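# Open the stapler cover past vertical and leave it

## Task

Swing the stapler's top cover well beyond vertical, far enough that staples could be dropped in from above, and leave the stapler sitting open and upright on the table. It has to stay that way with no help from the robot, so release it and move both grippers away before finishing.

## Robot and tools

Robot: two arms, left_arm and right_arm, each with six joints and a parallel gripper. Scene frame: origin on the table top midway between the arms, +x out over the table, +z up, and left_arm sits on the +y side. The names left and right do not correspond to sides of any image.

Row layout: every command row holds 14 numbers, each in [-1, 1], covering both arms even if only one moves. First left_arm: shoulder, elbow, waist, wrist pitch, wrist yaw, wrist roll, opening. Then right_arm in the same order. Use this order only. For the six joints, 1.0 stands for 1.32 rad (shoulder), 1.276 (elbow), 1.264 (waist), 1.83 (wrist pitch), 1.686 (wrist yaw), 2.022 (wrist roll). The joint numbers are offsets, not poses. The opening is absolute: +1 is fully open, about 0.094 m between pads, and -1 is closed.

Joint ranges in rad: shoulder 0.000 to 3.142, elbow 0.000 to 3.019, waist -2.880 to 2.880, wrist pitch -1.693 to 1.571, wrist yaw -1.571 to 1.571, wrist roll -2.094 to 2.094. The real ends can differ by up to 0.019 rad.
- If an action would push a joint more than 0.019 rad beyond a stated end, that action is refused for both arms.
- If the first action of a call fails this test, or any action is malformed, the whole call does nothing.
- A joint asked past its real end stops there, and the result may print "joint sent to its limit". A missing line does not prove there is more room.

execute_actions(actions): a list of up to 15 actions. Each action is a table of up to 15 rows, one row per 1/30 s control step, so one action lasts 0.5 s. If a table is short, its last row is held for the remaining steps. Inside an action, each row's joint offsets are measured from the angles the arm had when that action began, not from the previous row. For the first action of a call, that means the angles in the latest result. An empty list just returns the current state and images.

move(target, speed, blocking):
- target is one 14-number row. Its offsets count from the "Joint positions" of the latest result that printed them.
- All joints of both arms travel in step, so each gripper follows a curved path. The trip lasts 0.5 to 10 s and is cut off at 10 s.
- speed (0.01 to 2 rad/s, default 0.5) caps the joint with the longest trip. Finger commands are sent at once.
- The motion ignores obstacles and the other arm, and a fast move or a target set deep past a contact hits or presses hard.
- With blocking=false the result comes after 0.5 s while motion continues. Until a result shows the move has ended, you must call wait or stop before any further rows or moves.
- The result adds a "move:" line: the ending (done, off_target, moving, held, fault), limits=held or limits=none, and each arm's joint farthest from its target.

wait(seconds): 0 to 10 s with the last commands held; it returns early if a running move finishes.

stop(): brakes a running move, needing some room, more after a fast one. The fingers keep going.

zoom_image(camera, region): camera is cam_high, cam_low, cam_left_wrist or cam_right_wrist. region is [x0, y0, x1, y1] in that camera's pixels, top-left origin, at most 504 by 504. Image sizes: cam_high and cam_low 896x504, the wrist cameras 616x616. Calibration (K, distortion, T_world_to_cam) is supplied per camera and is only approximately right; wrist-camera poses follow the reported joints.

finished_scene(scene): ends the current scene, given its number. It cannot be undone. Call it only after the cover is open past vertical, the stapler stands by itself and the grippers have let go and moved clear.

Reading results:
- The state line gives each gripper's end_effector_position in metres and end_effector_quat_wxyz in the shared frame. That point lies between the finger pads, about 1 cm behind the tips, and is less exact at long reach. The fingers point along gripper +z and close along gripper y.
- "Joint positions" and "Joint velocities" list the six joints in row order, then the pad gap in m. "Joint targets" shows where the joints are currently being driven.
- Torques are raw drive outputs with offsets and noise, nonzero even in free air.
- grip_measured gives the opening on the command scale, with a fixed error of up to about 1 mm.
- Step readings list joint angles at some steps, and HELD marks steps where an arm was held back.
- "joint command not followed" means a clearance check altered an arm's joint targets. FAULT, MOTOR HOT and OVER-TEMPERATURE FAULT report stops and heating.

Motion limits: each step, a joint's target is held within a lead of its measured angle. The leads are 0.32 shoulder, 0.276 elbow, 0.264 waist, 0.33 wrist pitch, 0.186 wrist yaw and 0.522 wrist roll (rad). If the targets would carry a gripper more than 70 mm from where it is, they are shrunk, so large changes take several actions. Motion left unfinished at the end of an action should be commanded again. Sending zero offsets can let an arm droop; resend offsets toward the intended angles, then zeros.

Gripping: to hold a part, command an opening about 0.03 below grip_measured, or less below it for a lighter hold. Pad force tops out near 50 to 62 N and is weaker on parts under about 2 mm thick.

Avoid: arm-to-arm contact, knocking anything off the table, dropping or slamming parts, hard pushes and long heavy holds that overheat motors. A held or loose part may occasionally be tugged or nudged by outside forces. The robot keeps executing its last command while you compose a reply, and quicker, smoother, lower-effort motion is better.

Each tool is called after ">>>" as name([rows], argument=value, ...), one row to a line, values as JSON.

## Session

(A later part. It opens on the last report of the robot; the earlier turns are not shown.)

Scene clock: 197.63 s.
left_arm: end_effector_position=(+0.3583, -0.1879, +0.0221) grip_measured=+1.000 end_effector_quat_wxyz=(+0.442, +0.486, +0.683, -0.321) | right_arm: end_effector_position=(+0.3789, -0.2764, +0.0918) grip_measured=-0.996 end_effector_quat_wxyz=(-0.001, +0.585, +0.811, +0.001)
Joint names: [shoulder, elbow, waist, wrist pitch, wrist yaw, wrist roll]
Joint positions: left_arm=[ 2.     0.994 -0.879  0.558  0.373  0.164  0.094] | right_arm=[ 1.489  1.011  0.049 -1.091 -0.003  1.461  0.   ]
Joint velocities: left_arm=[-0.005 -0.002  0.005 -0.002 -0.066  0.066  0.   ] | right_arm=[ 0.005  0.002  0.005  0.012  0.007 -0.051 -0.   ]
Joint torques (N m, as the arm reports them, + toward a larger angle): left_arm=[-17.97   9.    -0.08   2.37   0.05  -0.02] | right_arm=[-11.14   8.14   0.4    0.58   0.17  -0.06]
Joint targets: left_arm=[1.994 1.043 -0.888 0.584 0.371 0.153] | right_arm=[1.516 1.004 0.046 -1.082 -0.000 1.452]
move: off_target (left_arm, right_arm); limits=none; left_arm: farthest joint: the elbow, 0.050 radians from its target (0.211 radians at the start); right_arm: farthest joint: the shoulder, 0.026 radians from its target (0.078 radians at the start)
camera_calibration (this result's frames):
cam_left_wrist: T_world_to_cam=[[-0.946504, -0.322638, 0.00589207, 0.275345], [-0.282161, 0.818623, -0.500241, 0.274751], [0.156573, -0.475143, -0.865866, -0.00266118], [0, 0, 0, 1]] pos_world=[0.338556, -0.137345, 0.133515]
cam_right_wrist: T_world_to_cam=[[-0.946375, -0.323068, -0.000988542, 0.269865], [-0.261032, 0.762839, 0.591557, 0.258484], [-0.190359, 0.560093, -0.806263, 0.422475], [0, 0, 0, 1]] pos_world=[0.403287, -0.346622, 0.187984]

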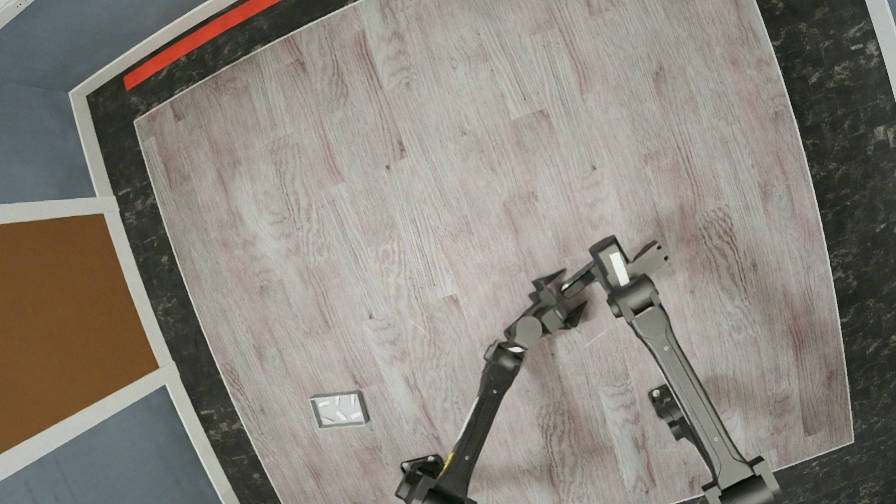

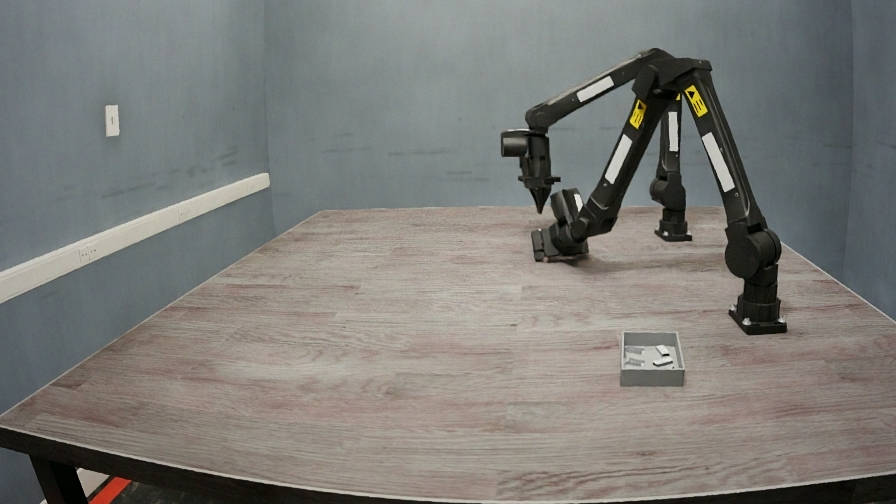

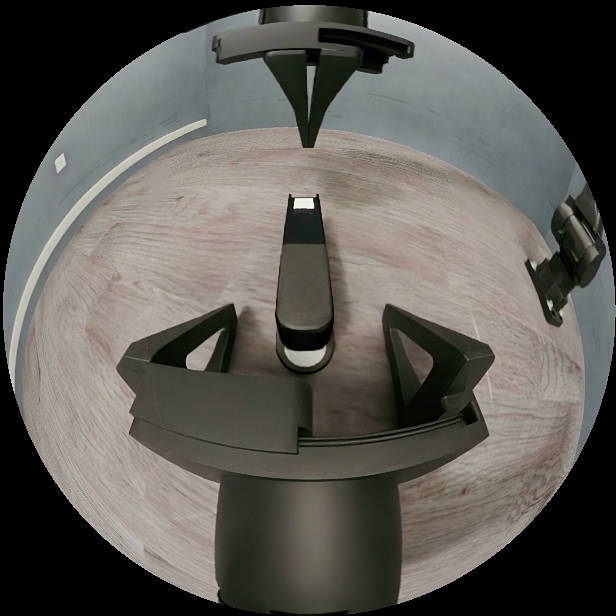

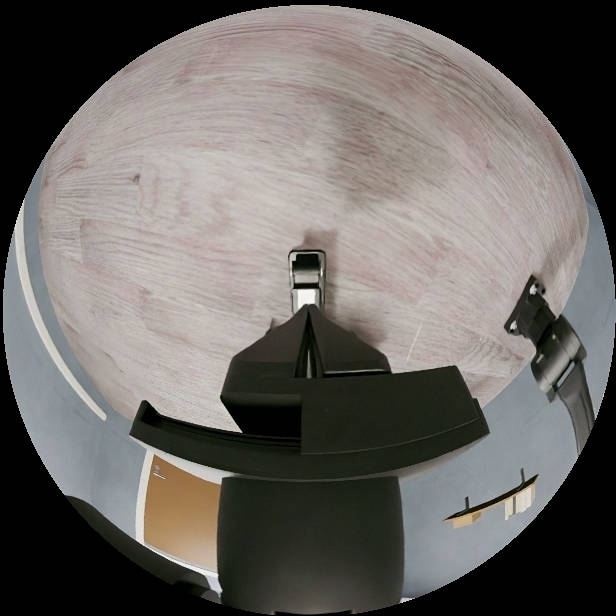

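>>> move(target=[0.0076, 0.0384, -0.007, 0.0142, -0.001, -0.0054, 1, 0.0205, -0.0055, -0.002, 0.005, 0.002, -0.0045, -1], speed=0.1)

>>> zoom_image(camera="cam_right_wrist", region=[258, 235, 358, 335])

Scene clock: 206.53 s.
left_arm: end_effector_position=(+0.3580, -0.1875, +0.0190) grip_measured=+1.000 end_effector_quat_wxyz=(+0.440, +0.486, +0.684, -0.320) | right_arm: end_effector_position=(+0.3789, -0.2764, +0.0918) grip_measured=-0.996 end_effector_quat_wxyz=(-0.001, +0.585, +0.811, +0.001)
Joint names: [shoulder, elbow, waist, wrist pitch, wrist yaw, wrist roll]
Joint positions: left_arm=[ 2.005  0.994 -0.879  0.558  0.373  0.164  0.094] | right_arm=[ 1.489  1.011  0.049 -1.091 -0.003  1.46   0.   ]
Joint velocities: left_arm=[-0.015  0.002 -0.005  0.007 -0.066  0.007  0.   ] | right_arm=[-0.005  0.012  0.005 -0.002 -0.022  0.007 -0.001]
Joint torques (N m, as the arm reports them, + toward a larger angle): left_arm=[-16.78   9.02  -0.3    2.42   0.06  -0.01] | right_arm=[-11.57   8.19   0.42   0.58   0.21  -0.06]
Joint targets: left_arm=[2.010 1.043 -0.887 0.584 0.372 0.153] | right_arm=[1.516 1.004 0.047 -1.082 0.000 1.452]
move: off_target (left_arm, right_arm); limits=none; left_arm: farthest joint: the elbow, 0.049 radians from its target (0.049 radians at the start); right_arm: farthest joint: the shoulder, 0.027 radians from its target (0.027 radians at the start)
camera_calibration (this result's frames):
cam_left_wrist: T_world_to_cam=[[-0.946375, -0.322956, 0.00854909, 0.274991], [-0.284401, 0.820258, -0.49628, 0.273776], [0.153264, -0.472098, -0.868121, -0.00333662], [0, 0, 0, 1]] pos_world=[0.338619, -0.137332, 0.130622]
cam_right_wrist: T_world_to_cam=[[-0.946128, -0.32379, -0.000990573, 0.269572], [-0.261615, 0.76264, 0.591556, 0.25865], [-0.190785, 0.559947, -0.806263, 0.422596], [0, 0, 0, 1]] pos_world=[0.403341, -0.346603, 0.187985]

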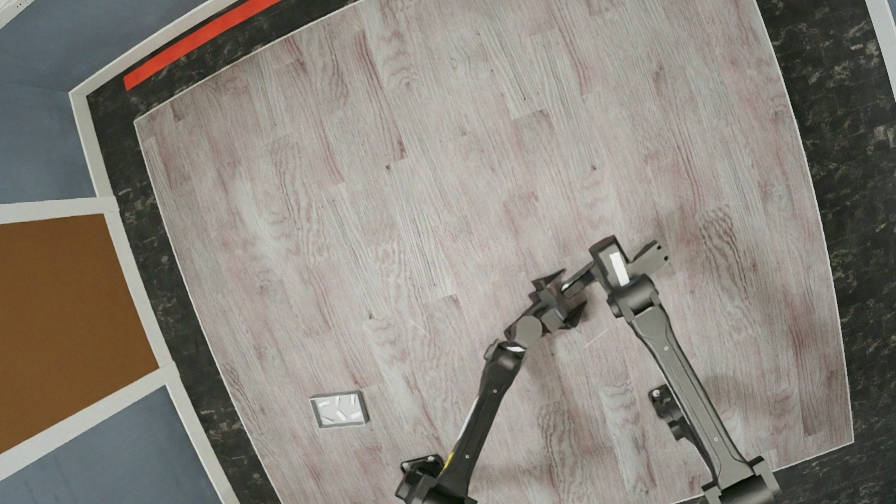

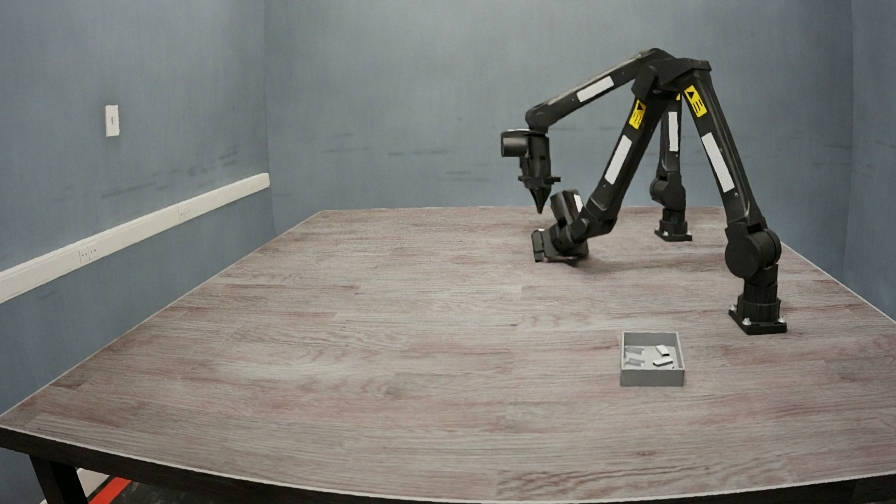

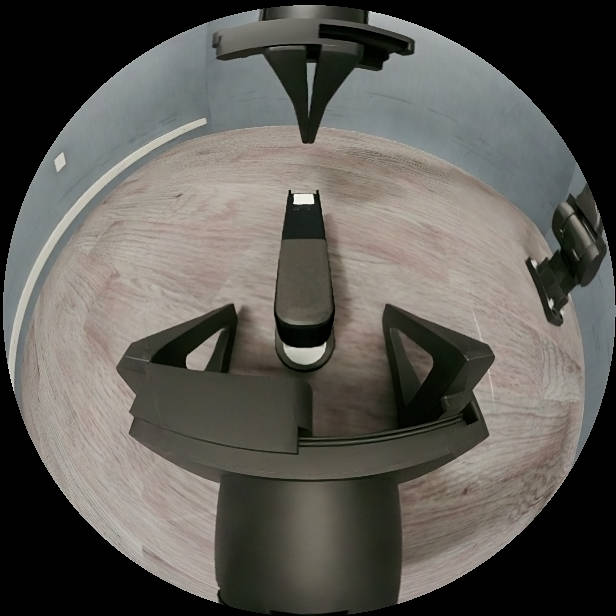

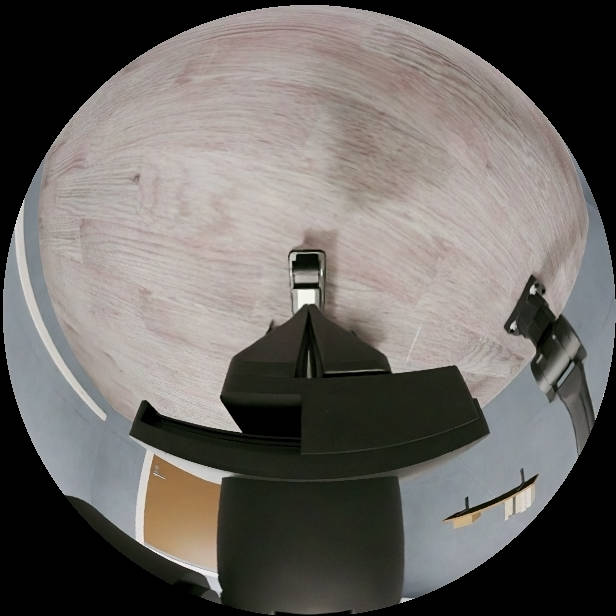

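Region (258, 235, 358, 335) of cam_right_wrist's 616x616 image, scaled by 5.040, with more detail than that image has.

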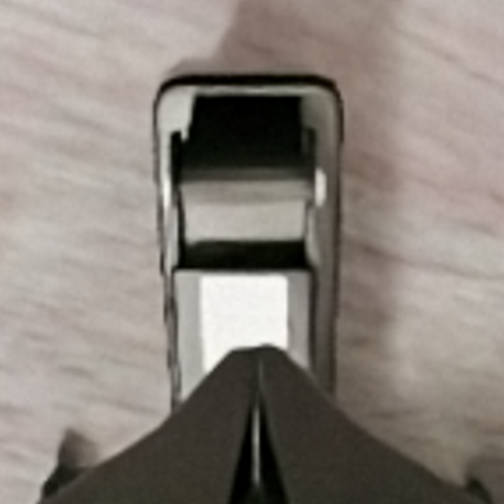

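>>> move(target=[0.013, 0.0384, -0.007, 0.0142, -0.001, -0.0054, 1, 0.0205, -0.0055, -0.002, 0.005, 0.002, -0.004, -1], speed=0.1)

>>> zoom_image(camera="cam_low", region=[490, 180, 630, 280])

Scene clock: 211.60 s.
left_arm: end_effector_position=(+0.3582, -0.1878, +0.0183) grip_measured=+1.000 end_effector_quat_wxyz=(+0.441, +0.485, +0.683, -0.321) | right_arm: end_effector_position=(+0.3789, -0.2764, +0.0918) grip_measured=-0.996 end_effector_quat_wxyz=(-0.001, +0.585, +0.811, +0.001)
Joint names: [shoulder, elbow, waist, wrist pitch, wrist yaw, wrist roll]
Joint positions: left_arm=[ 2.008  0.994 -0.879  0.565  0.373  0.164  0.094] | right_arm=[ 1.489  1.011  0.049 -1.091 -0.003  1.46   0.   ]
Joint velocities: left_arm=[-0.015 -0.007 -0.024 -0.022 -0.037 -0.022  0.   ] | right_arm=[ 0.015  0.002 -0.015  0.007  0.037 -0.066  0.   ]
Joint torques (N m, as the arm reports them, + toward a larger angle): left_arm=[-16.37   8.92  -0.16   2.17   0.06  -0.02] | right_arm=[-11.52   8.2    0.42   0.57   0.21  -0.05]
Joint targets: left_arm=[2.022 1.043 -0.887 0.584 0.372 0.153] | right_arm=[1.516 1.004 0.047 -1.082 0.000 1.452]
move: off_target (left_arm, right_arm); limits=none; left_arm: farthest joint: the elbow, 0.049 radians from its target (0.049 radians at the start); right_arm: farthest joint: the shoulder, 0.027 radians from its target (0.027 radians at the start)
camera_calibration (this result's frames):
cam_left_wrist: T_world_to_cam=[[-0.946394, -0.322936, 0.0071928, 0.275159], [-0.283255, 0.81899, -0.499021, 0.273069], [0.155261, -0.474307, -0.86656, -0.00527503], [0, 0, 0, 1]] pos_world=[0.338576, -0.137285, 0.129717]
cam_right_wrist: T_world_to_cam=[[-0.946128, -0.32379, -0.000990573, 0.269572], [-0.261615, 0.76264, 0.591556, 0.25865], [-0.190785, 0.559947, -0.806263, 0.422596], [0, 0, 0, 1]] pos_world=[0.403341, -0.346603, 0.187985]

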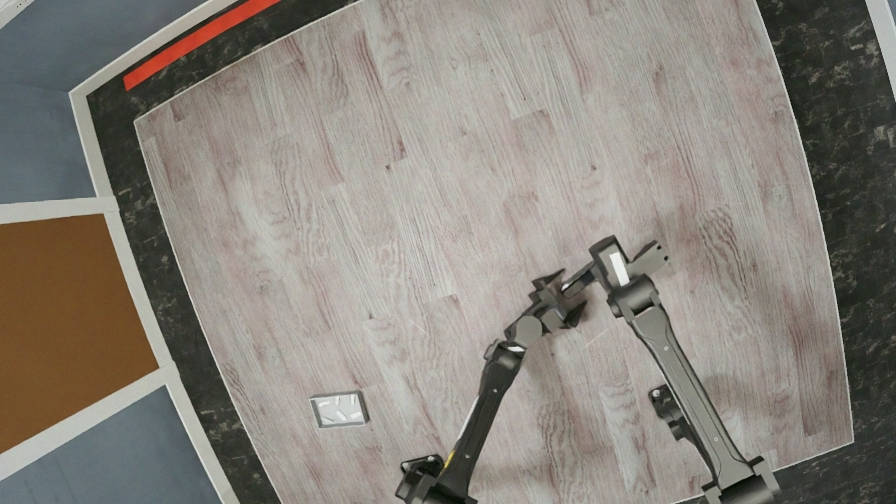

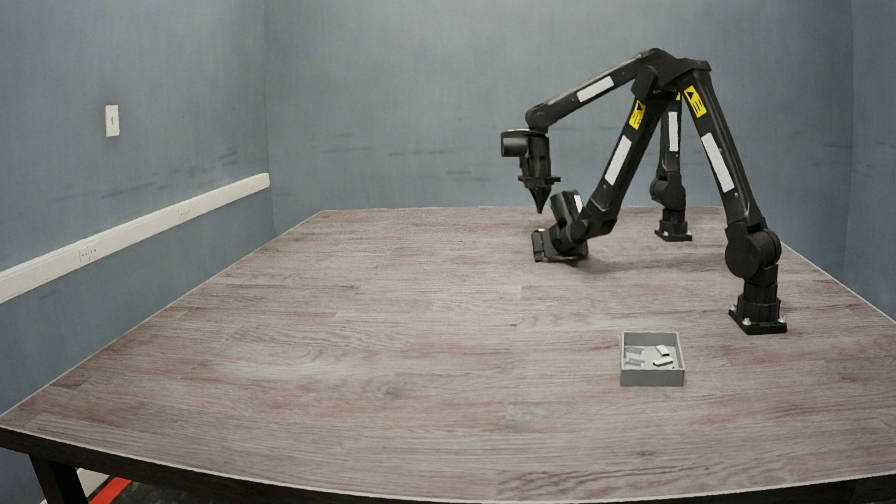

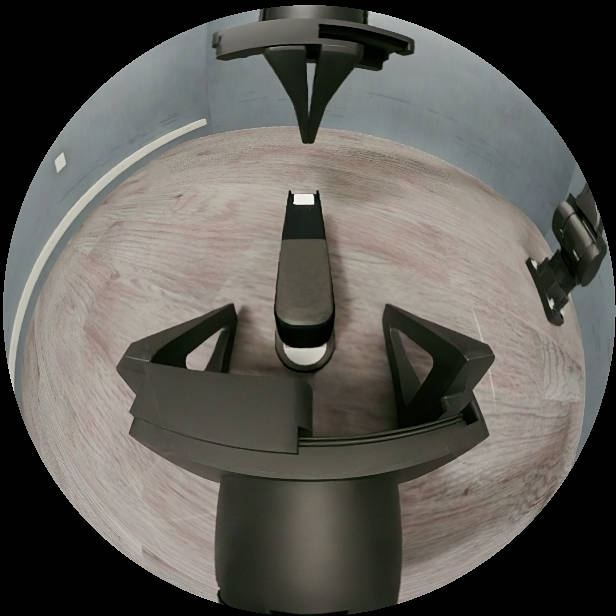

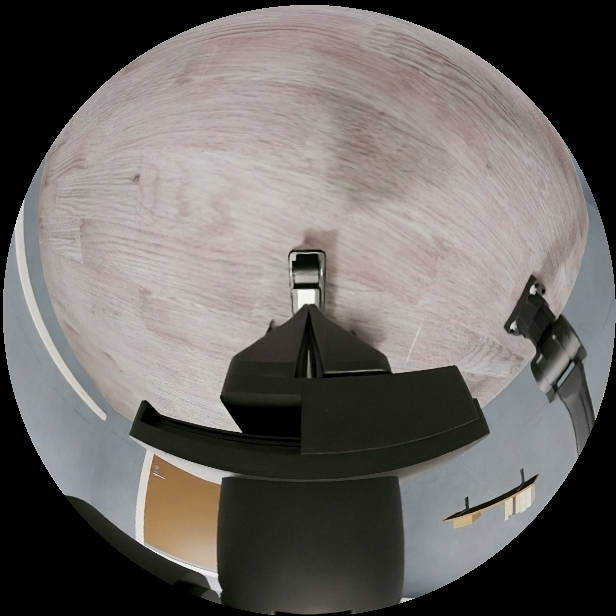

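Region (490, 180, 630, 280) of cam_low's 896x504 image, scaled by 3.600, with more detail than that image has; it fills the top 360 rows of this view, and the rest is white.

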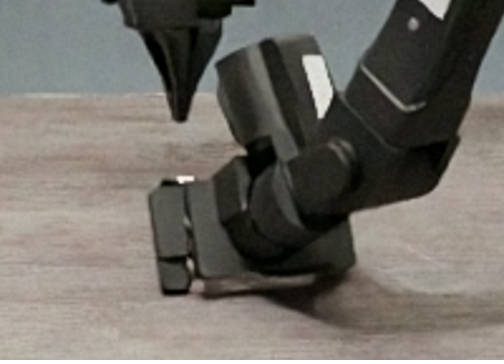

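>>> move(target=[0.008, 0.0384, -0.007, 0.0104, -0.001, -0.0054, -0.42, 0.0205, -0.0055, -0.002, 0.005, 0.002, -0.004, -1], speed=0.1)

>>> zoom_image(camera="cam_left_wrist", region=[208, 180, 408, 400])

Scene clock: 216.93 s.
left_arm: end_effector_position=(+0.3586, -0.1876, +0.0179) grip_measured=-0.284 end_effector_quat_wxyz=(+0.441, +0.485, +0.684, -0.320) | right_arm: end_effector_position=(+0.3789, -0.2764, +0.0918) grip_measured=-0.996 end_effector_quat_wxyz=(-0.001, +0.585, +0.811, +0.001)
Joint names: [shoulder, elbow, waist, wrist pitch, wrist yaw, wrist roll]
Joint positions: left_arm=[ 2.009  0.994 -0.879  0.565  0.371  0.164  0.034] | right_arm=[ 1.489  1.011  0.049 -1.091 -0.003  1.46   0.   ]
Joint velocities: left_arm=[-0.005 -0.002 -0.005 -0.017 -0.007  0.007 -0.001] | right_arm=[ 0.015  0.007 -0.015 -0.012  0.037 -0.051 -0.001]
Joint torques (N m, as the arm reports them, + toward a larger angle): left_arm=[-16.48   8.88  -0.09   2.14   0.18  -0.04] | right_arm=[-11.55   8.2    0.44   0.57   0.21  -0.05]
Joint targets: left_arm=[2.019 1.043 -0.887 0.584 0.371 0.153] | right_arm=[1.516 1.004 0.047 -1.082 0.000 1.452]
move: off_target (left_arm, right_arm); limits=none; left_arm: farthest joint: the elbow, 0.049 radians from its target (0.049 radians at the start); right_arm: farthest joint: the shoulder, 0.027 radians from its target (0.027 radians at the start)
camera_calibration (this result's frames):
cam_left_wrist: T_world_to_cam=[[-0.945619, -0.325217, 0.00627446, 0.274907], [-0.284921, 0.818837, -0.498323, 0.273409], [0.156925, -0.473011, -0.866969, -0.0058562], [0, 0, 0, 1]] pos_world=[0.338776, -0.137243, 0.129444]
cam_right_wrist: T_world_to_cam=[[-0.946128, -0.32379, -0.000990573, 0.269572], [-0.261615, 0.76264, 0.591556, 0.25865], [-0.190785, 0.559947, -0.806263, 0.422596], [0, 0, 0, 1]] pos_world=[0.403341, -0.346603, 0.187985]

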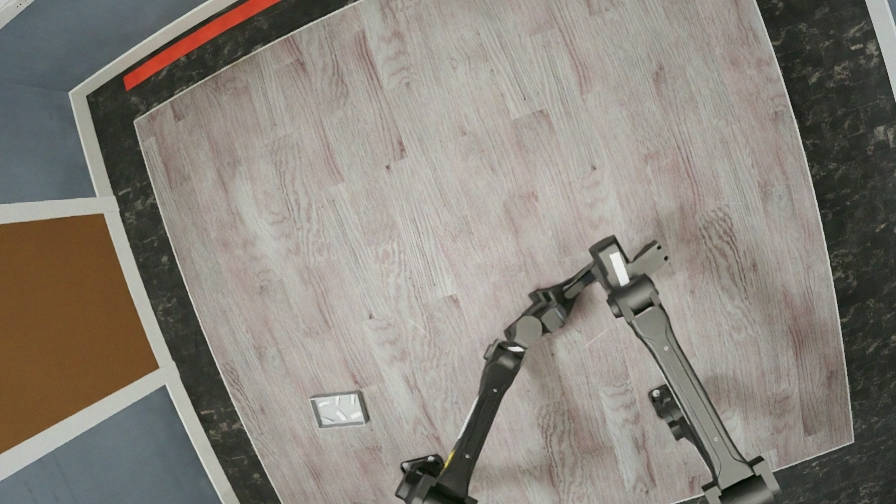

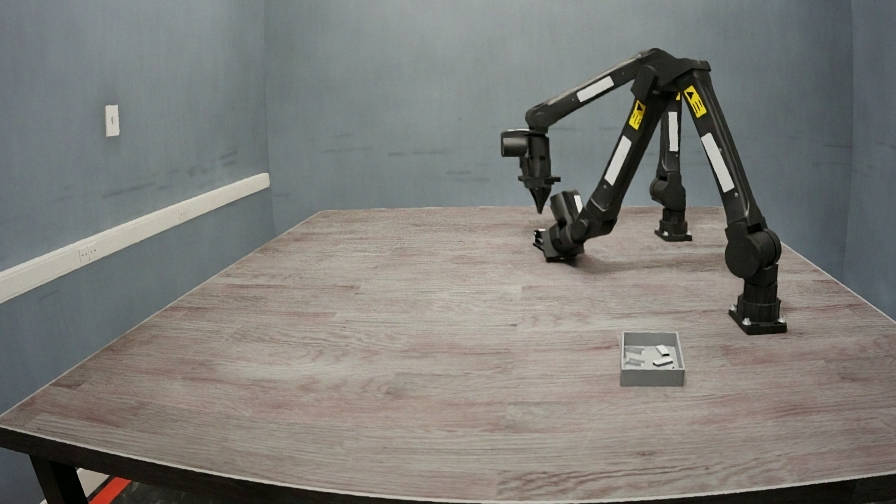

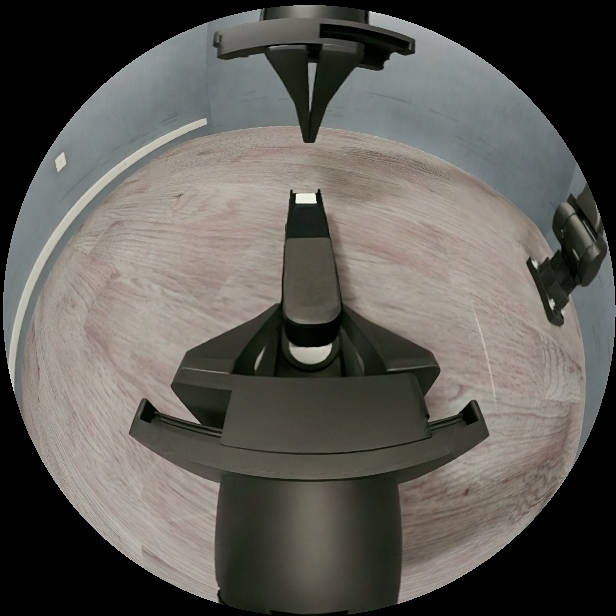

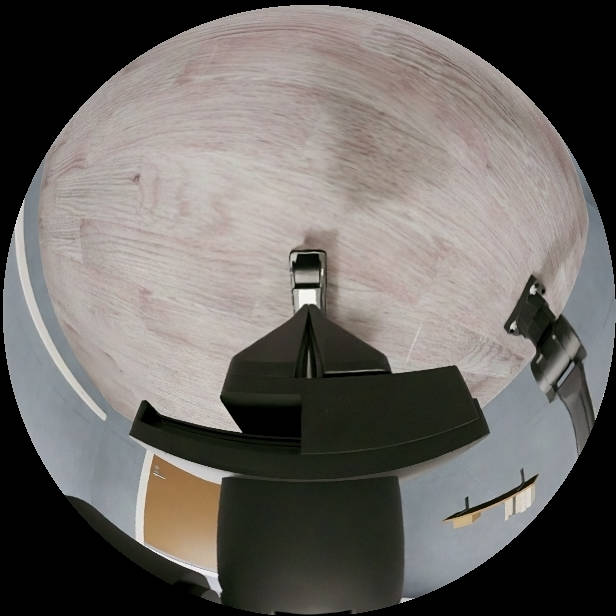

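Region (208, 180, 408, 400) of cam_left_wrist's 616x616 image, scaled by 2.291, with more detail than that image has; it fills the left 458 columns of this view, and the rest is white.

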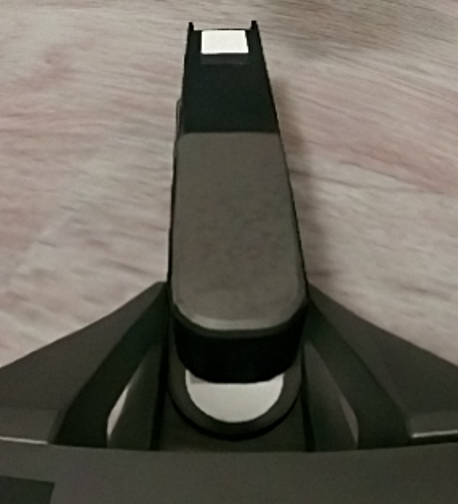

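>>> move(target=[0.0076, 0.0384, -0.006, 0.0104, 0, -0.0054, -0.33, 0.0415, -0.0353, 0.0356, 0.04, 0.002, 0.0213, -1], speed=0.15)

>>> zoom_image(camera="cam_left_wrist", region=[248, 130, 368, 250])

>>> zoom_image(camera="cam_right_wrist", region=[248, 215, 368, 335])

Scene clock: 224.80 s.
left_arm: end_effector_position=(+0.3586, -0.1876, +0.0179) grip_measured=-0.284 end_effector_quat_wxyz=(+0.441, +0.485, +0.684, -0.320) | right_arm: end_effector_position=(+0.3722, -0.2625, +0.0664) grip_measured=-0.996 end_effector_quat_wxyz=(-0.003, +0.583, +0.812, -0.002)
Joint names: [shoulder, elbow, waist, wrist pitch, wrist yaw, wrist roll]
Joint positions: left_arm=[ 2.009  0.994 -0.879  0.565  0.371  0.164  0.034] | right_arm=[ 1.521  0.97   0.087 -1.027 -0.002  1.494  0.   ]
Joint velocities: left_arm=[-0.005 -0.002 -0.005  0.002 -0.095 -0.095  0.   ] | right_arm=[-0.015  0.002 -0.005  0.017 -0.051 -0.037 -0.   ]
Joint torques (N m, as the arm reports them, + toward a larger angle): left_arm=[-16.42   8.89  -0.11   2.15   0.15  -0.02] | right_arm=[-11.97   8.13   1.21   0.57   0.2    0.16]
Joint targets: left_arm=[2.019 1.043 -0.886 0.584 0.371 0.153] | right_arm=[1.544 0.966 0.094 -1.018 0.001 1.504]
move: off_target (left_arm, right_arm); limits=none; left_arm: farthest joint: the elbow, 0.049 radians from its target (0.049 radians at the start); right_arm: farthest joint: the shoulder, 0.023 radians from its target (0.054 radians at the start)
camera_calibration (this result's frames):
cam_left_wrist: T_world_to_cam=[[-0.945619, -0.325217, 0.00627446, 0.274907], [-0.284921, 0.818837, -0.498323, 0.273409], [0.156925, -0.473011, -0.866969, -0.0058562], [0, 0, 0, 1]] pos_world=[0.338776, -0.137243, 0.129444]
cam_right_wrist: T_world_to_cam=[[-0.944615, -0.328112, 0.00673397, 0.265527], [-0.260725, 0.762755, 0.5918, 0.260969], [-0.199313, 0.557267, -0.806057, 0.395577], [0, 0, 0, 1]] pos_world=[0.397706, -0.332374, 0.162628]

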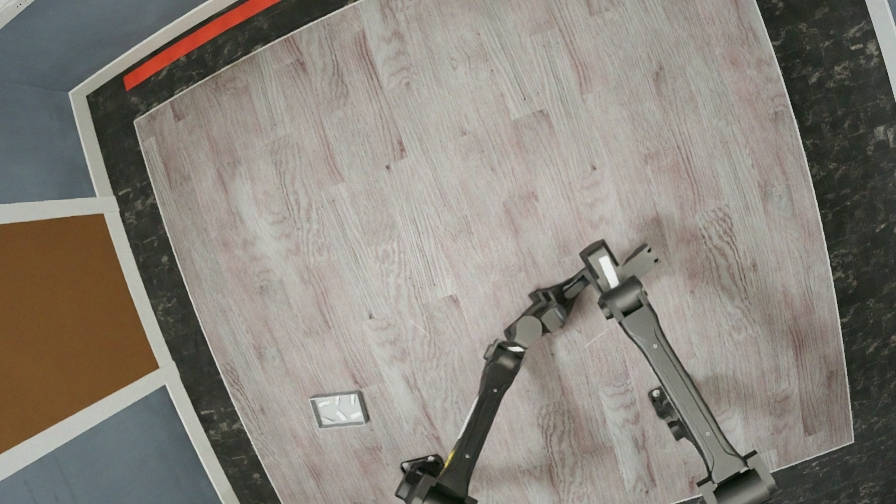

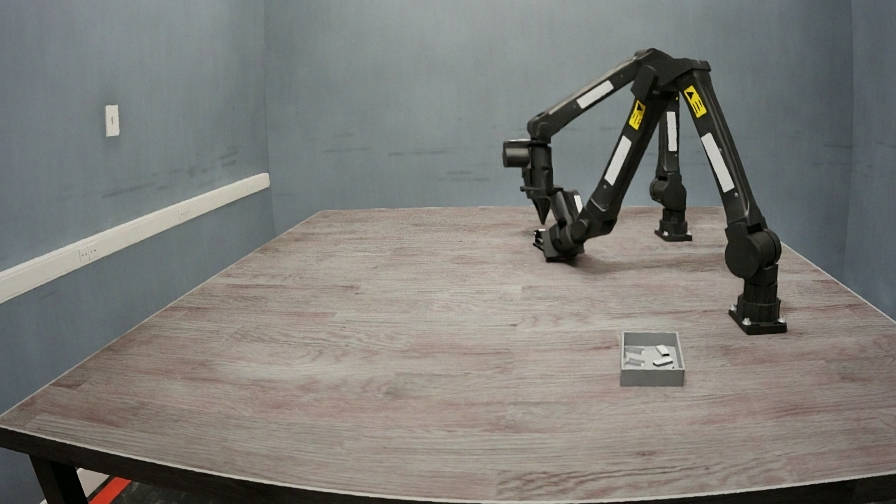

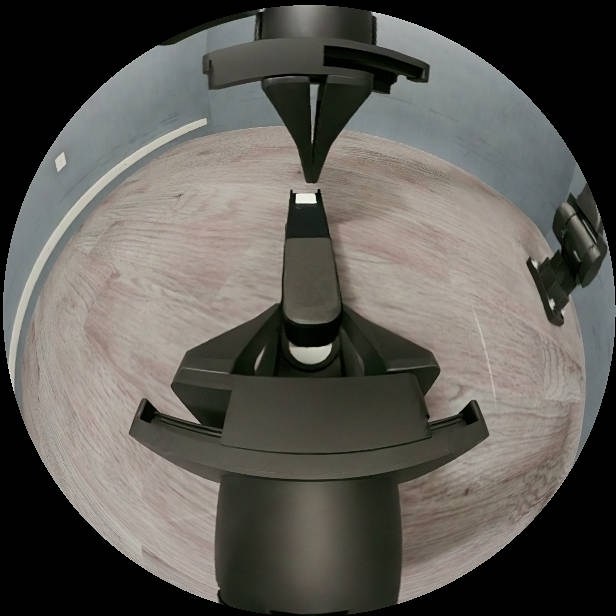

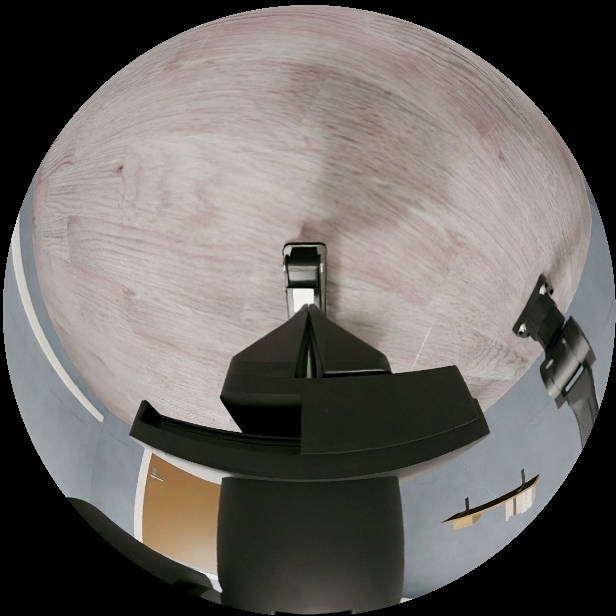

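Region (248, 130, 368, 250) of cam_left_wrist's 616x616 image, scaled by 4.200, with more detail than that image has.

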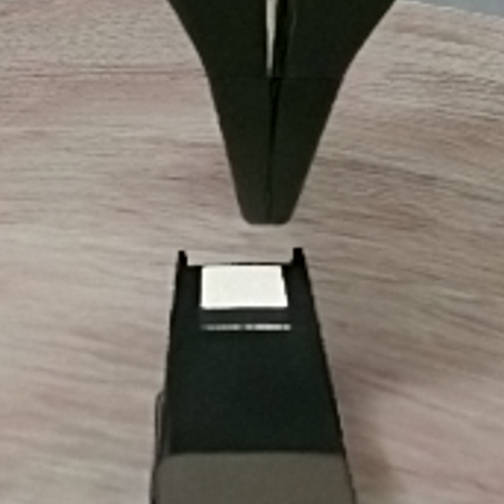

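Region (248, 215, 368, 335) of cam_right_wrist's 616x616 image, scaled by 4.200, with more detail than that image has.

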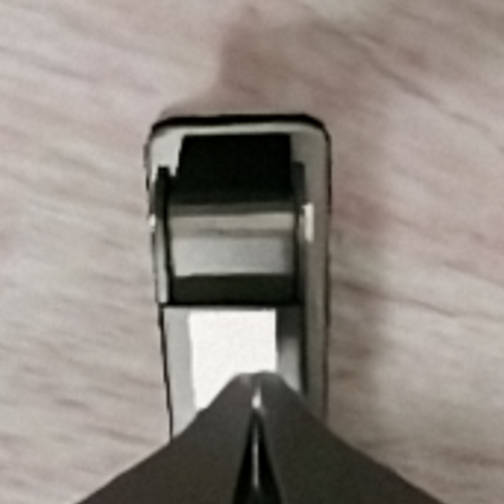

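>>> move(target=[0.0076, 0.0384, -0.006, 0.0104, 0, -0.0054, -0.33, 0.0379, -0.003, 0.0055, 0.0175, 0.002, 0.005, -1], speed=0.05)

>>> zoom_image(camera="cam_left_wrist", region=[248, 130, 368, 250])

Scene clock: 234.17 s.
left_arm: end_effector_position=(+0.3586, -0.1876, +0.0179) grip_measured=-0.284 end_effector_quat_wxyz=(+0.441, +0.485, +0.684, -0.320) | right_arm: end_effector_position=(+0.3762, -0.2615, +0.0581) grip_measured=-0.996 end_effector_quat_wxyz=(-0.003, +0.583, +0.812, -0.001)
Joint names: [shoulder, elbow, waist, wrist pitch, wrist yaw, wrist roll]
Joint positions: left_arm=[ 2.009  0.994 -0.879  0.565  0.371  0.164  0.034] | right_arm=[ 1.543  0.97   0.087 -1.004 -0.002  1.495  0.   ]
Joint velocities: left_arm=[ 0.005 -0.002 -0.005 -0.002 -0.037 -0.022  0.   ] | right_arm=[ 0.005  0.002  0.005 -0.002 -0.022 -0.066 -0.001]
Joint torques (N m, as the arm reports them, + toward a larger angle): left_arm=[-16.53   8.88  -0.02   2.2    0.15  -0.02] | right_arm=[-11.76   7.98   1.22   0.51   0.21   0.15]
Joint targets: left_arm=[2.019 1.043 -0.886 0.584 0.371 0.153] | right_arm=[1.571 0.967 0.094 -0.995 0.001 1.504]
move: off_target (left_arm, right_arm); limits=none; left_arm: farthest joint: the elbow, 0.049 radians from its target (0.049 radians at the start); right_arm: farthest joint: the shoulder, 0.028 radians from its target (0.050 radians at the start)
camera_calibration (this result's frames):
cam_left_wrist: T_world_to_cam=[[-0.945619, -0.325217, 0.00627446, 0.274907], [-0.284921, 0.818837, -0.498323, 0.273409], [0.156925, -0.473011, -0.866969, -0.0058562], [0, 0, 0, 1]] pos_world=[0.338776, -0.137243, 0.129444]
cam_right_wrist: T_world_to_cam=[[-0.944994, -0.327032, 0.00597712, 0.270155], [-0.260289, 0.762946, 0.591745, 0.266055], [-0.19808, 0.55764, -0.806103, 0.388725], [0, 0, 0, 1]] pos_world=[0.401545, -0.331405, 0.154301]

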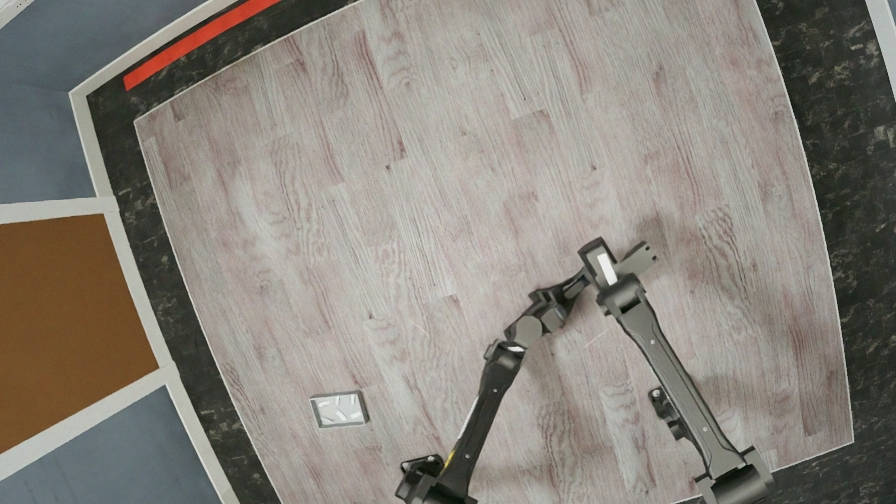

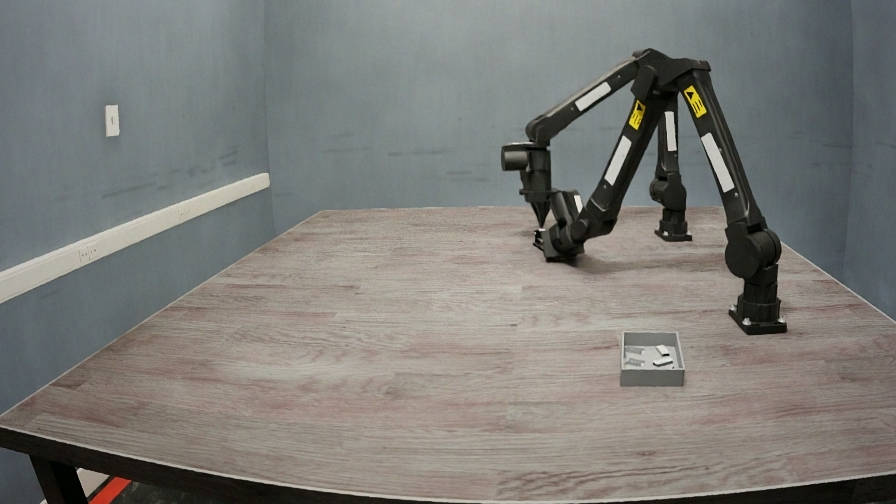

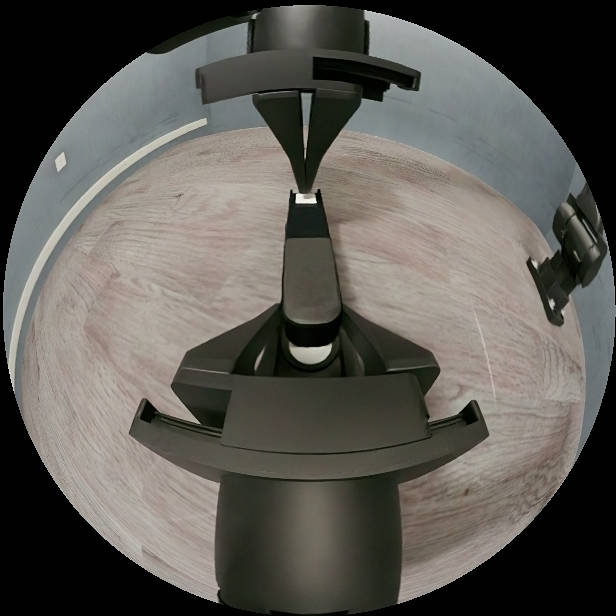

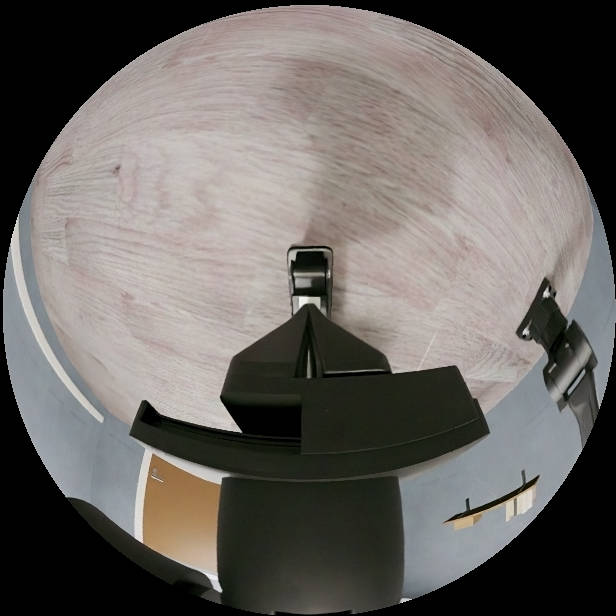

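Region (248, 130, 368, 250) of cam_left_wrist's 616x616 image, scaled by 4.200, with more detail than that image has.

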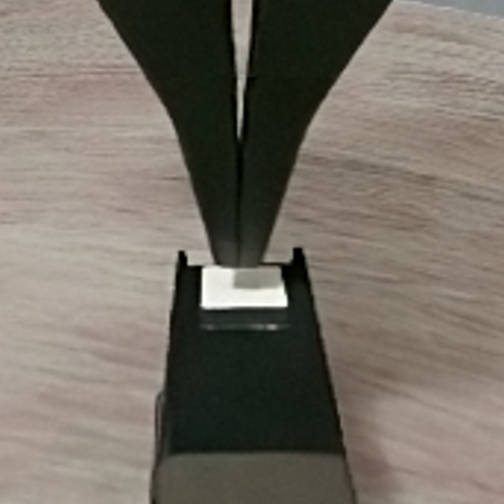

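>>> move(target=[0.0076, 0.0384, -0.006, 0.0104, 0, -0.0054, -0.33, 0.0333, -0.0025, 0.0055, 0.007, 0.002, 0.0045, -1], speed=0.04)

>>> zoom_image(camera="cam_left_wrist", region=[248, 130, 368, 250])

>>> zoom_image(camera="cam_right_wrist", region=[248, 215, 368, 335])

Scene clock: 238.13 s.
left_arm: end_effector_position=(+0.3586, -0.1876, +0.0179) grip_measured=-0.284 end_effector_quat_wxyz=(+0.441, +0.485, +0.684, -0.320) | right_arm: end_effector_position=(+0.3763, -0.2616, +0.0528) grip_measured=-0.996 end_effector_quat_wxyz=(-0.006, +0.584, +0.812, -0.005)
Joint names: [shoulder, elbow, waist, wrist pitch, wrist yaw, wrist roll]
Joint positions: left_arm=[ 2.009  0.994 -0.879  0.565  0.371  0.164  0.034] | right_arm=[ 1.557  0.97   0.087 -0.999 -0.002  1.496  0.   ]
Joint velocities: left_arm=[-0.015 -0.007  0.005  0.007  0.051 -0.007  0.   ] | right_arm=[-0.005 -0.007 -0.005  0.002 -0.051 -0.139 -0.   ]
Joint torques (N m, as the arm reports them, + toward a larger angle): left_arm=[-16.35   8.83   0.09   2.21   0.14  -0.03] | right_arm=[-11.81   8.05   1.21   0.57   0.2    0.13]
Joint targets: left_arm=[2.019 1.043 -0.886 0.584 0.371 0.153] | right_arm=[1.587 0.967 0.094 -0.991 0.001 1.504]
move: off_target (left_arm, right_arm); limits=none; left_arm: farthest joint: the elbow, 0.049 radians from its target (0.049 radians at the start); right_arm: farthest joint: the shoulder, 0.030 radians from its target (0.044 radians at the start)
camera_calibration (this result's frames):
cam_left_wrist: T_world_to_cam=[[-0.945619, -0.325217, 0.00627446, 0.274907], [-0.284921, 0.818837, -0.498323, 0.273409], [0.156925, -0.473011, -0.866969, -0.0058562], [0, 0, 0, 1]] pos_world=[0.338776, -0.137243, 0.129444]
cam_right_wrist: T_world_to_cam=[[-0.945019, -0.326646, 0.0155131, 0.269854], [-0.254586, 0.764658, 0.592017, 0.267556], [-0.205243, 0.555518, -0.805776, 0.38659], [0, 0, 0, 1]] pos_world=[0.402478, -0.3312, 0.148921]

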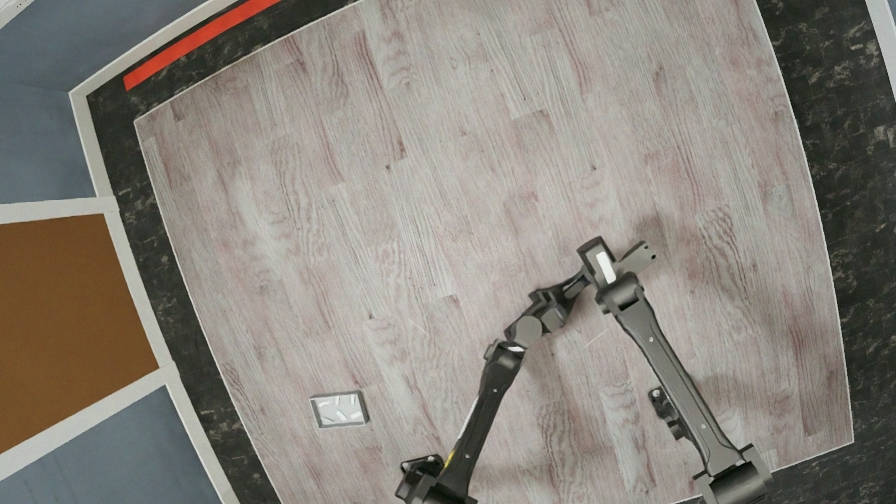

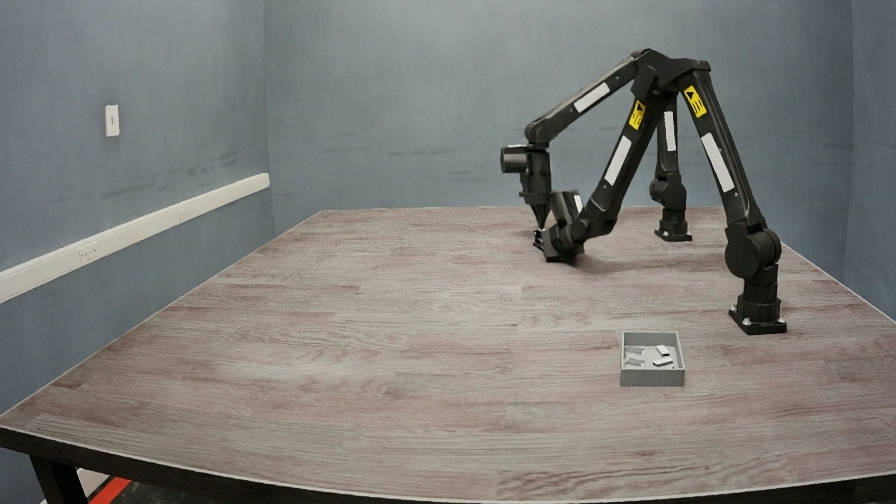

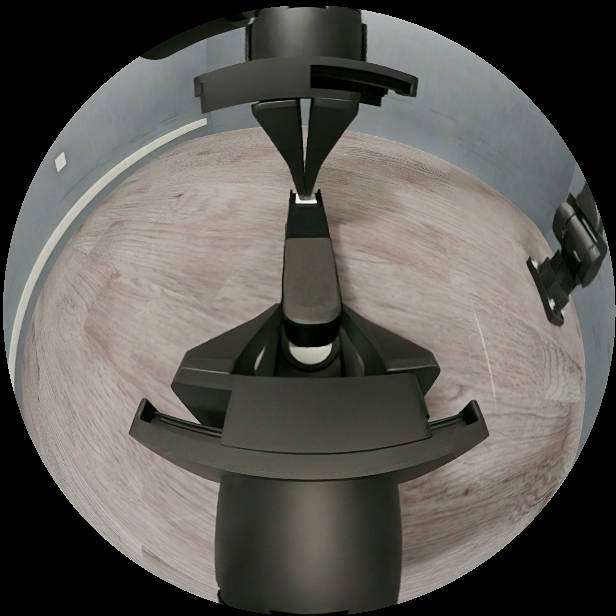

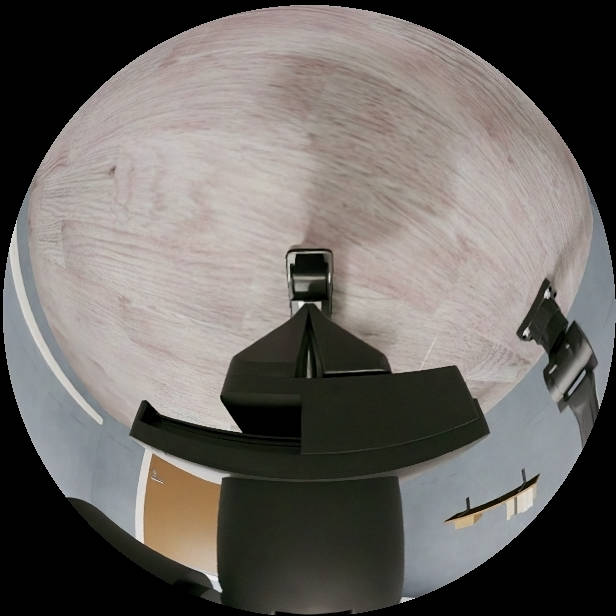

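Region (248, 130, 368, 250) of cam_left_wrist's 616x616 image, scaled by 4.200, with more detail than that image has.

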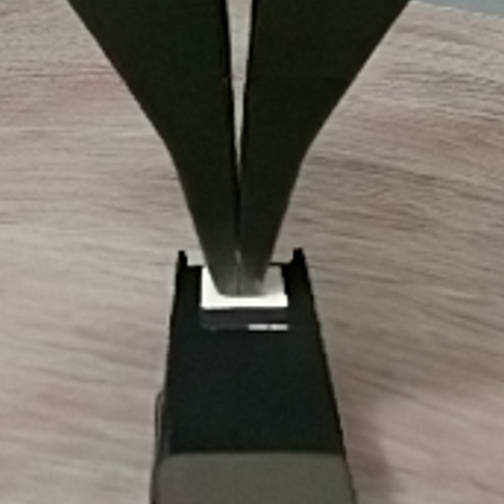

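Region (248, 215, 368, 335) of cam_right_wrist's 616x616 image, scaled by 4.200, with more detail than that image has.

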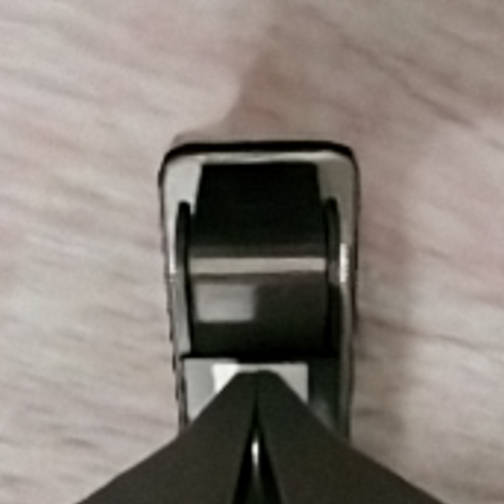

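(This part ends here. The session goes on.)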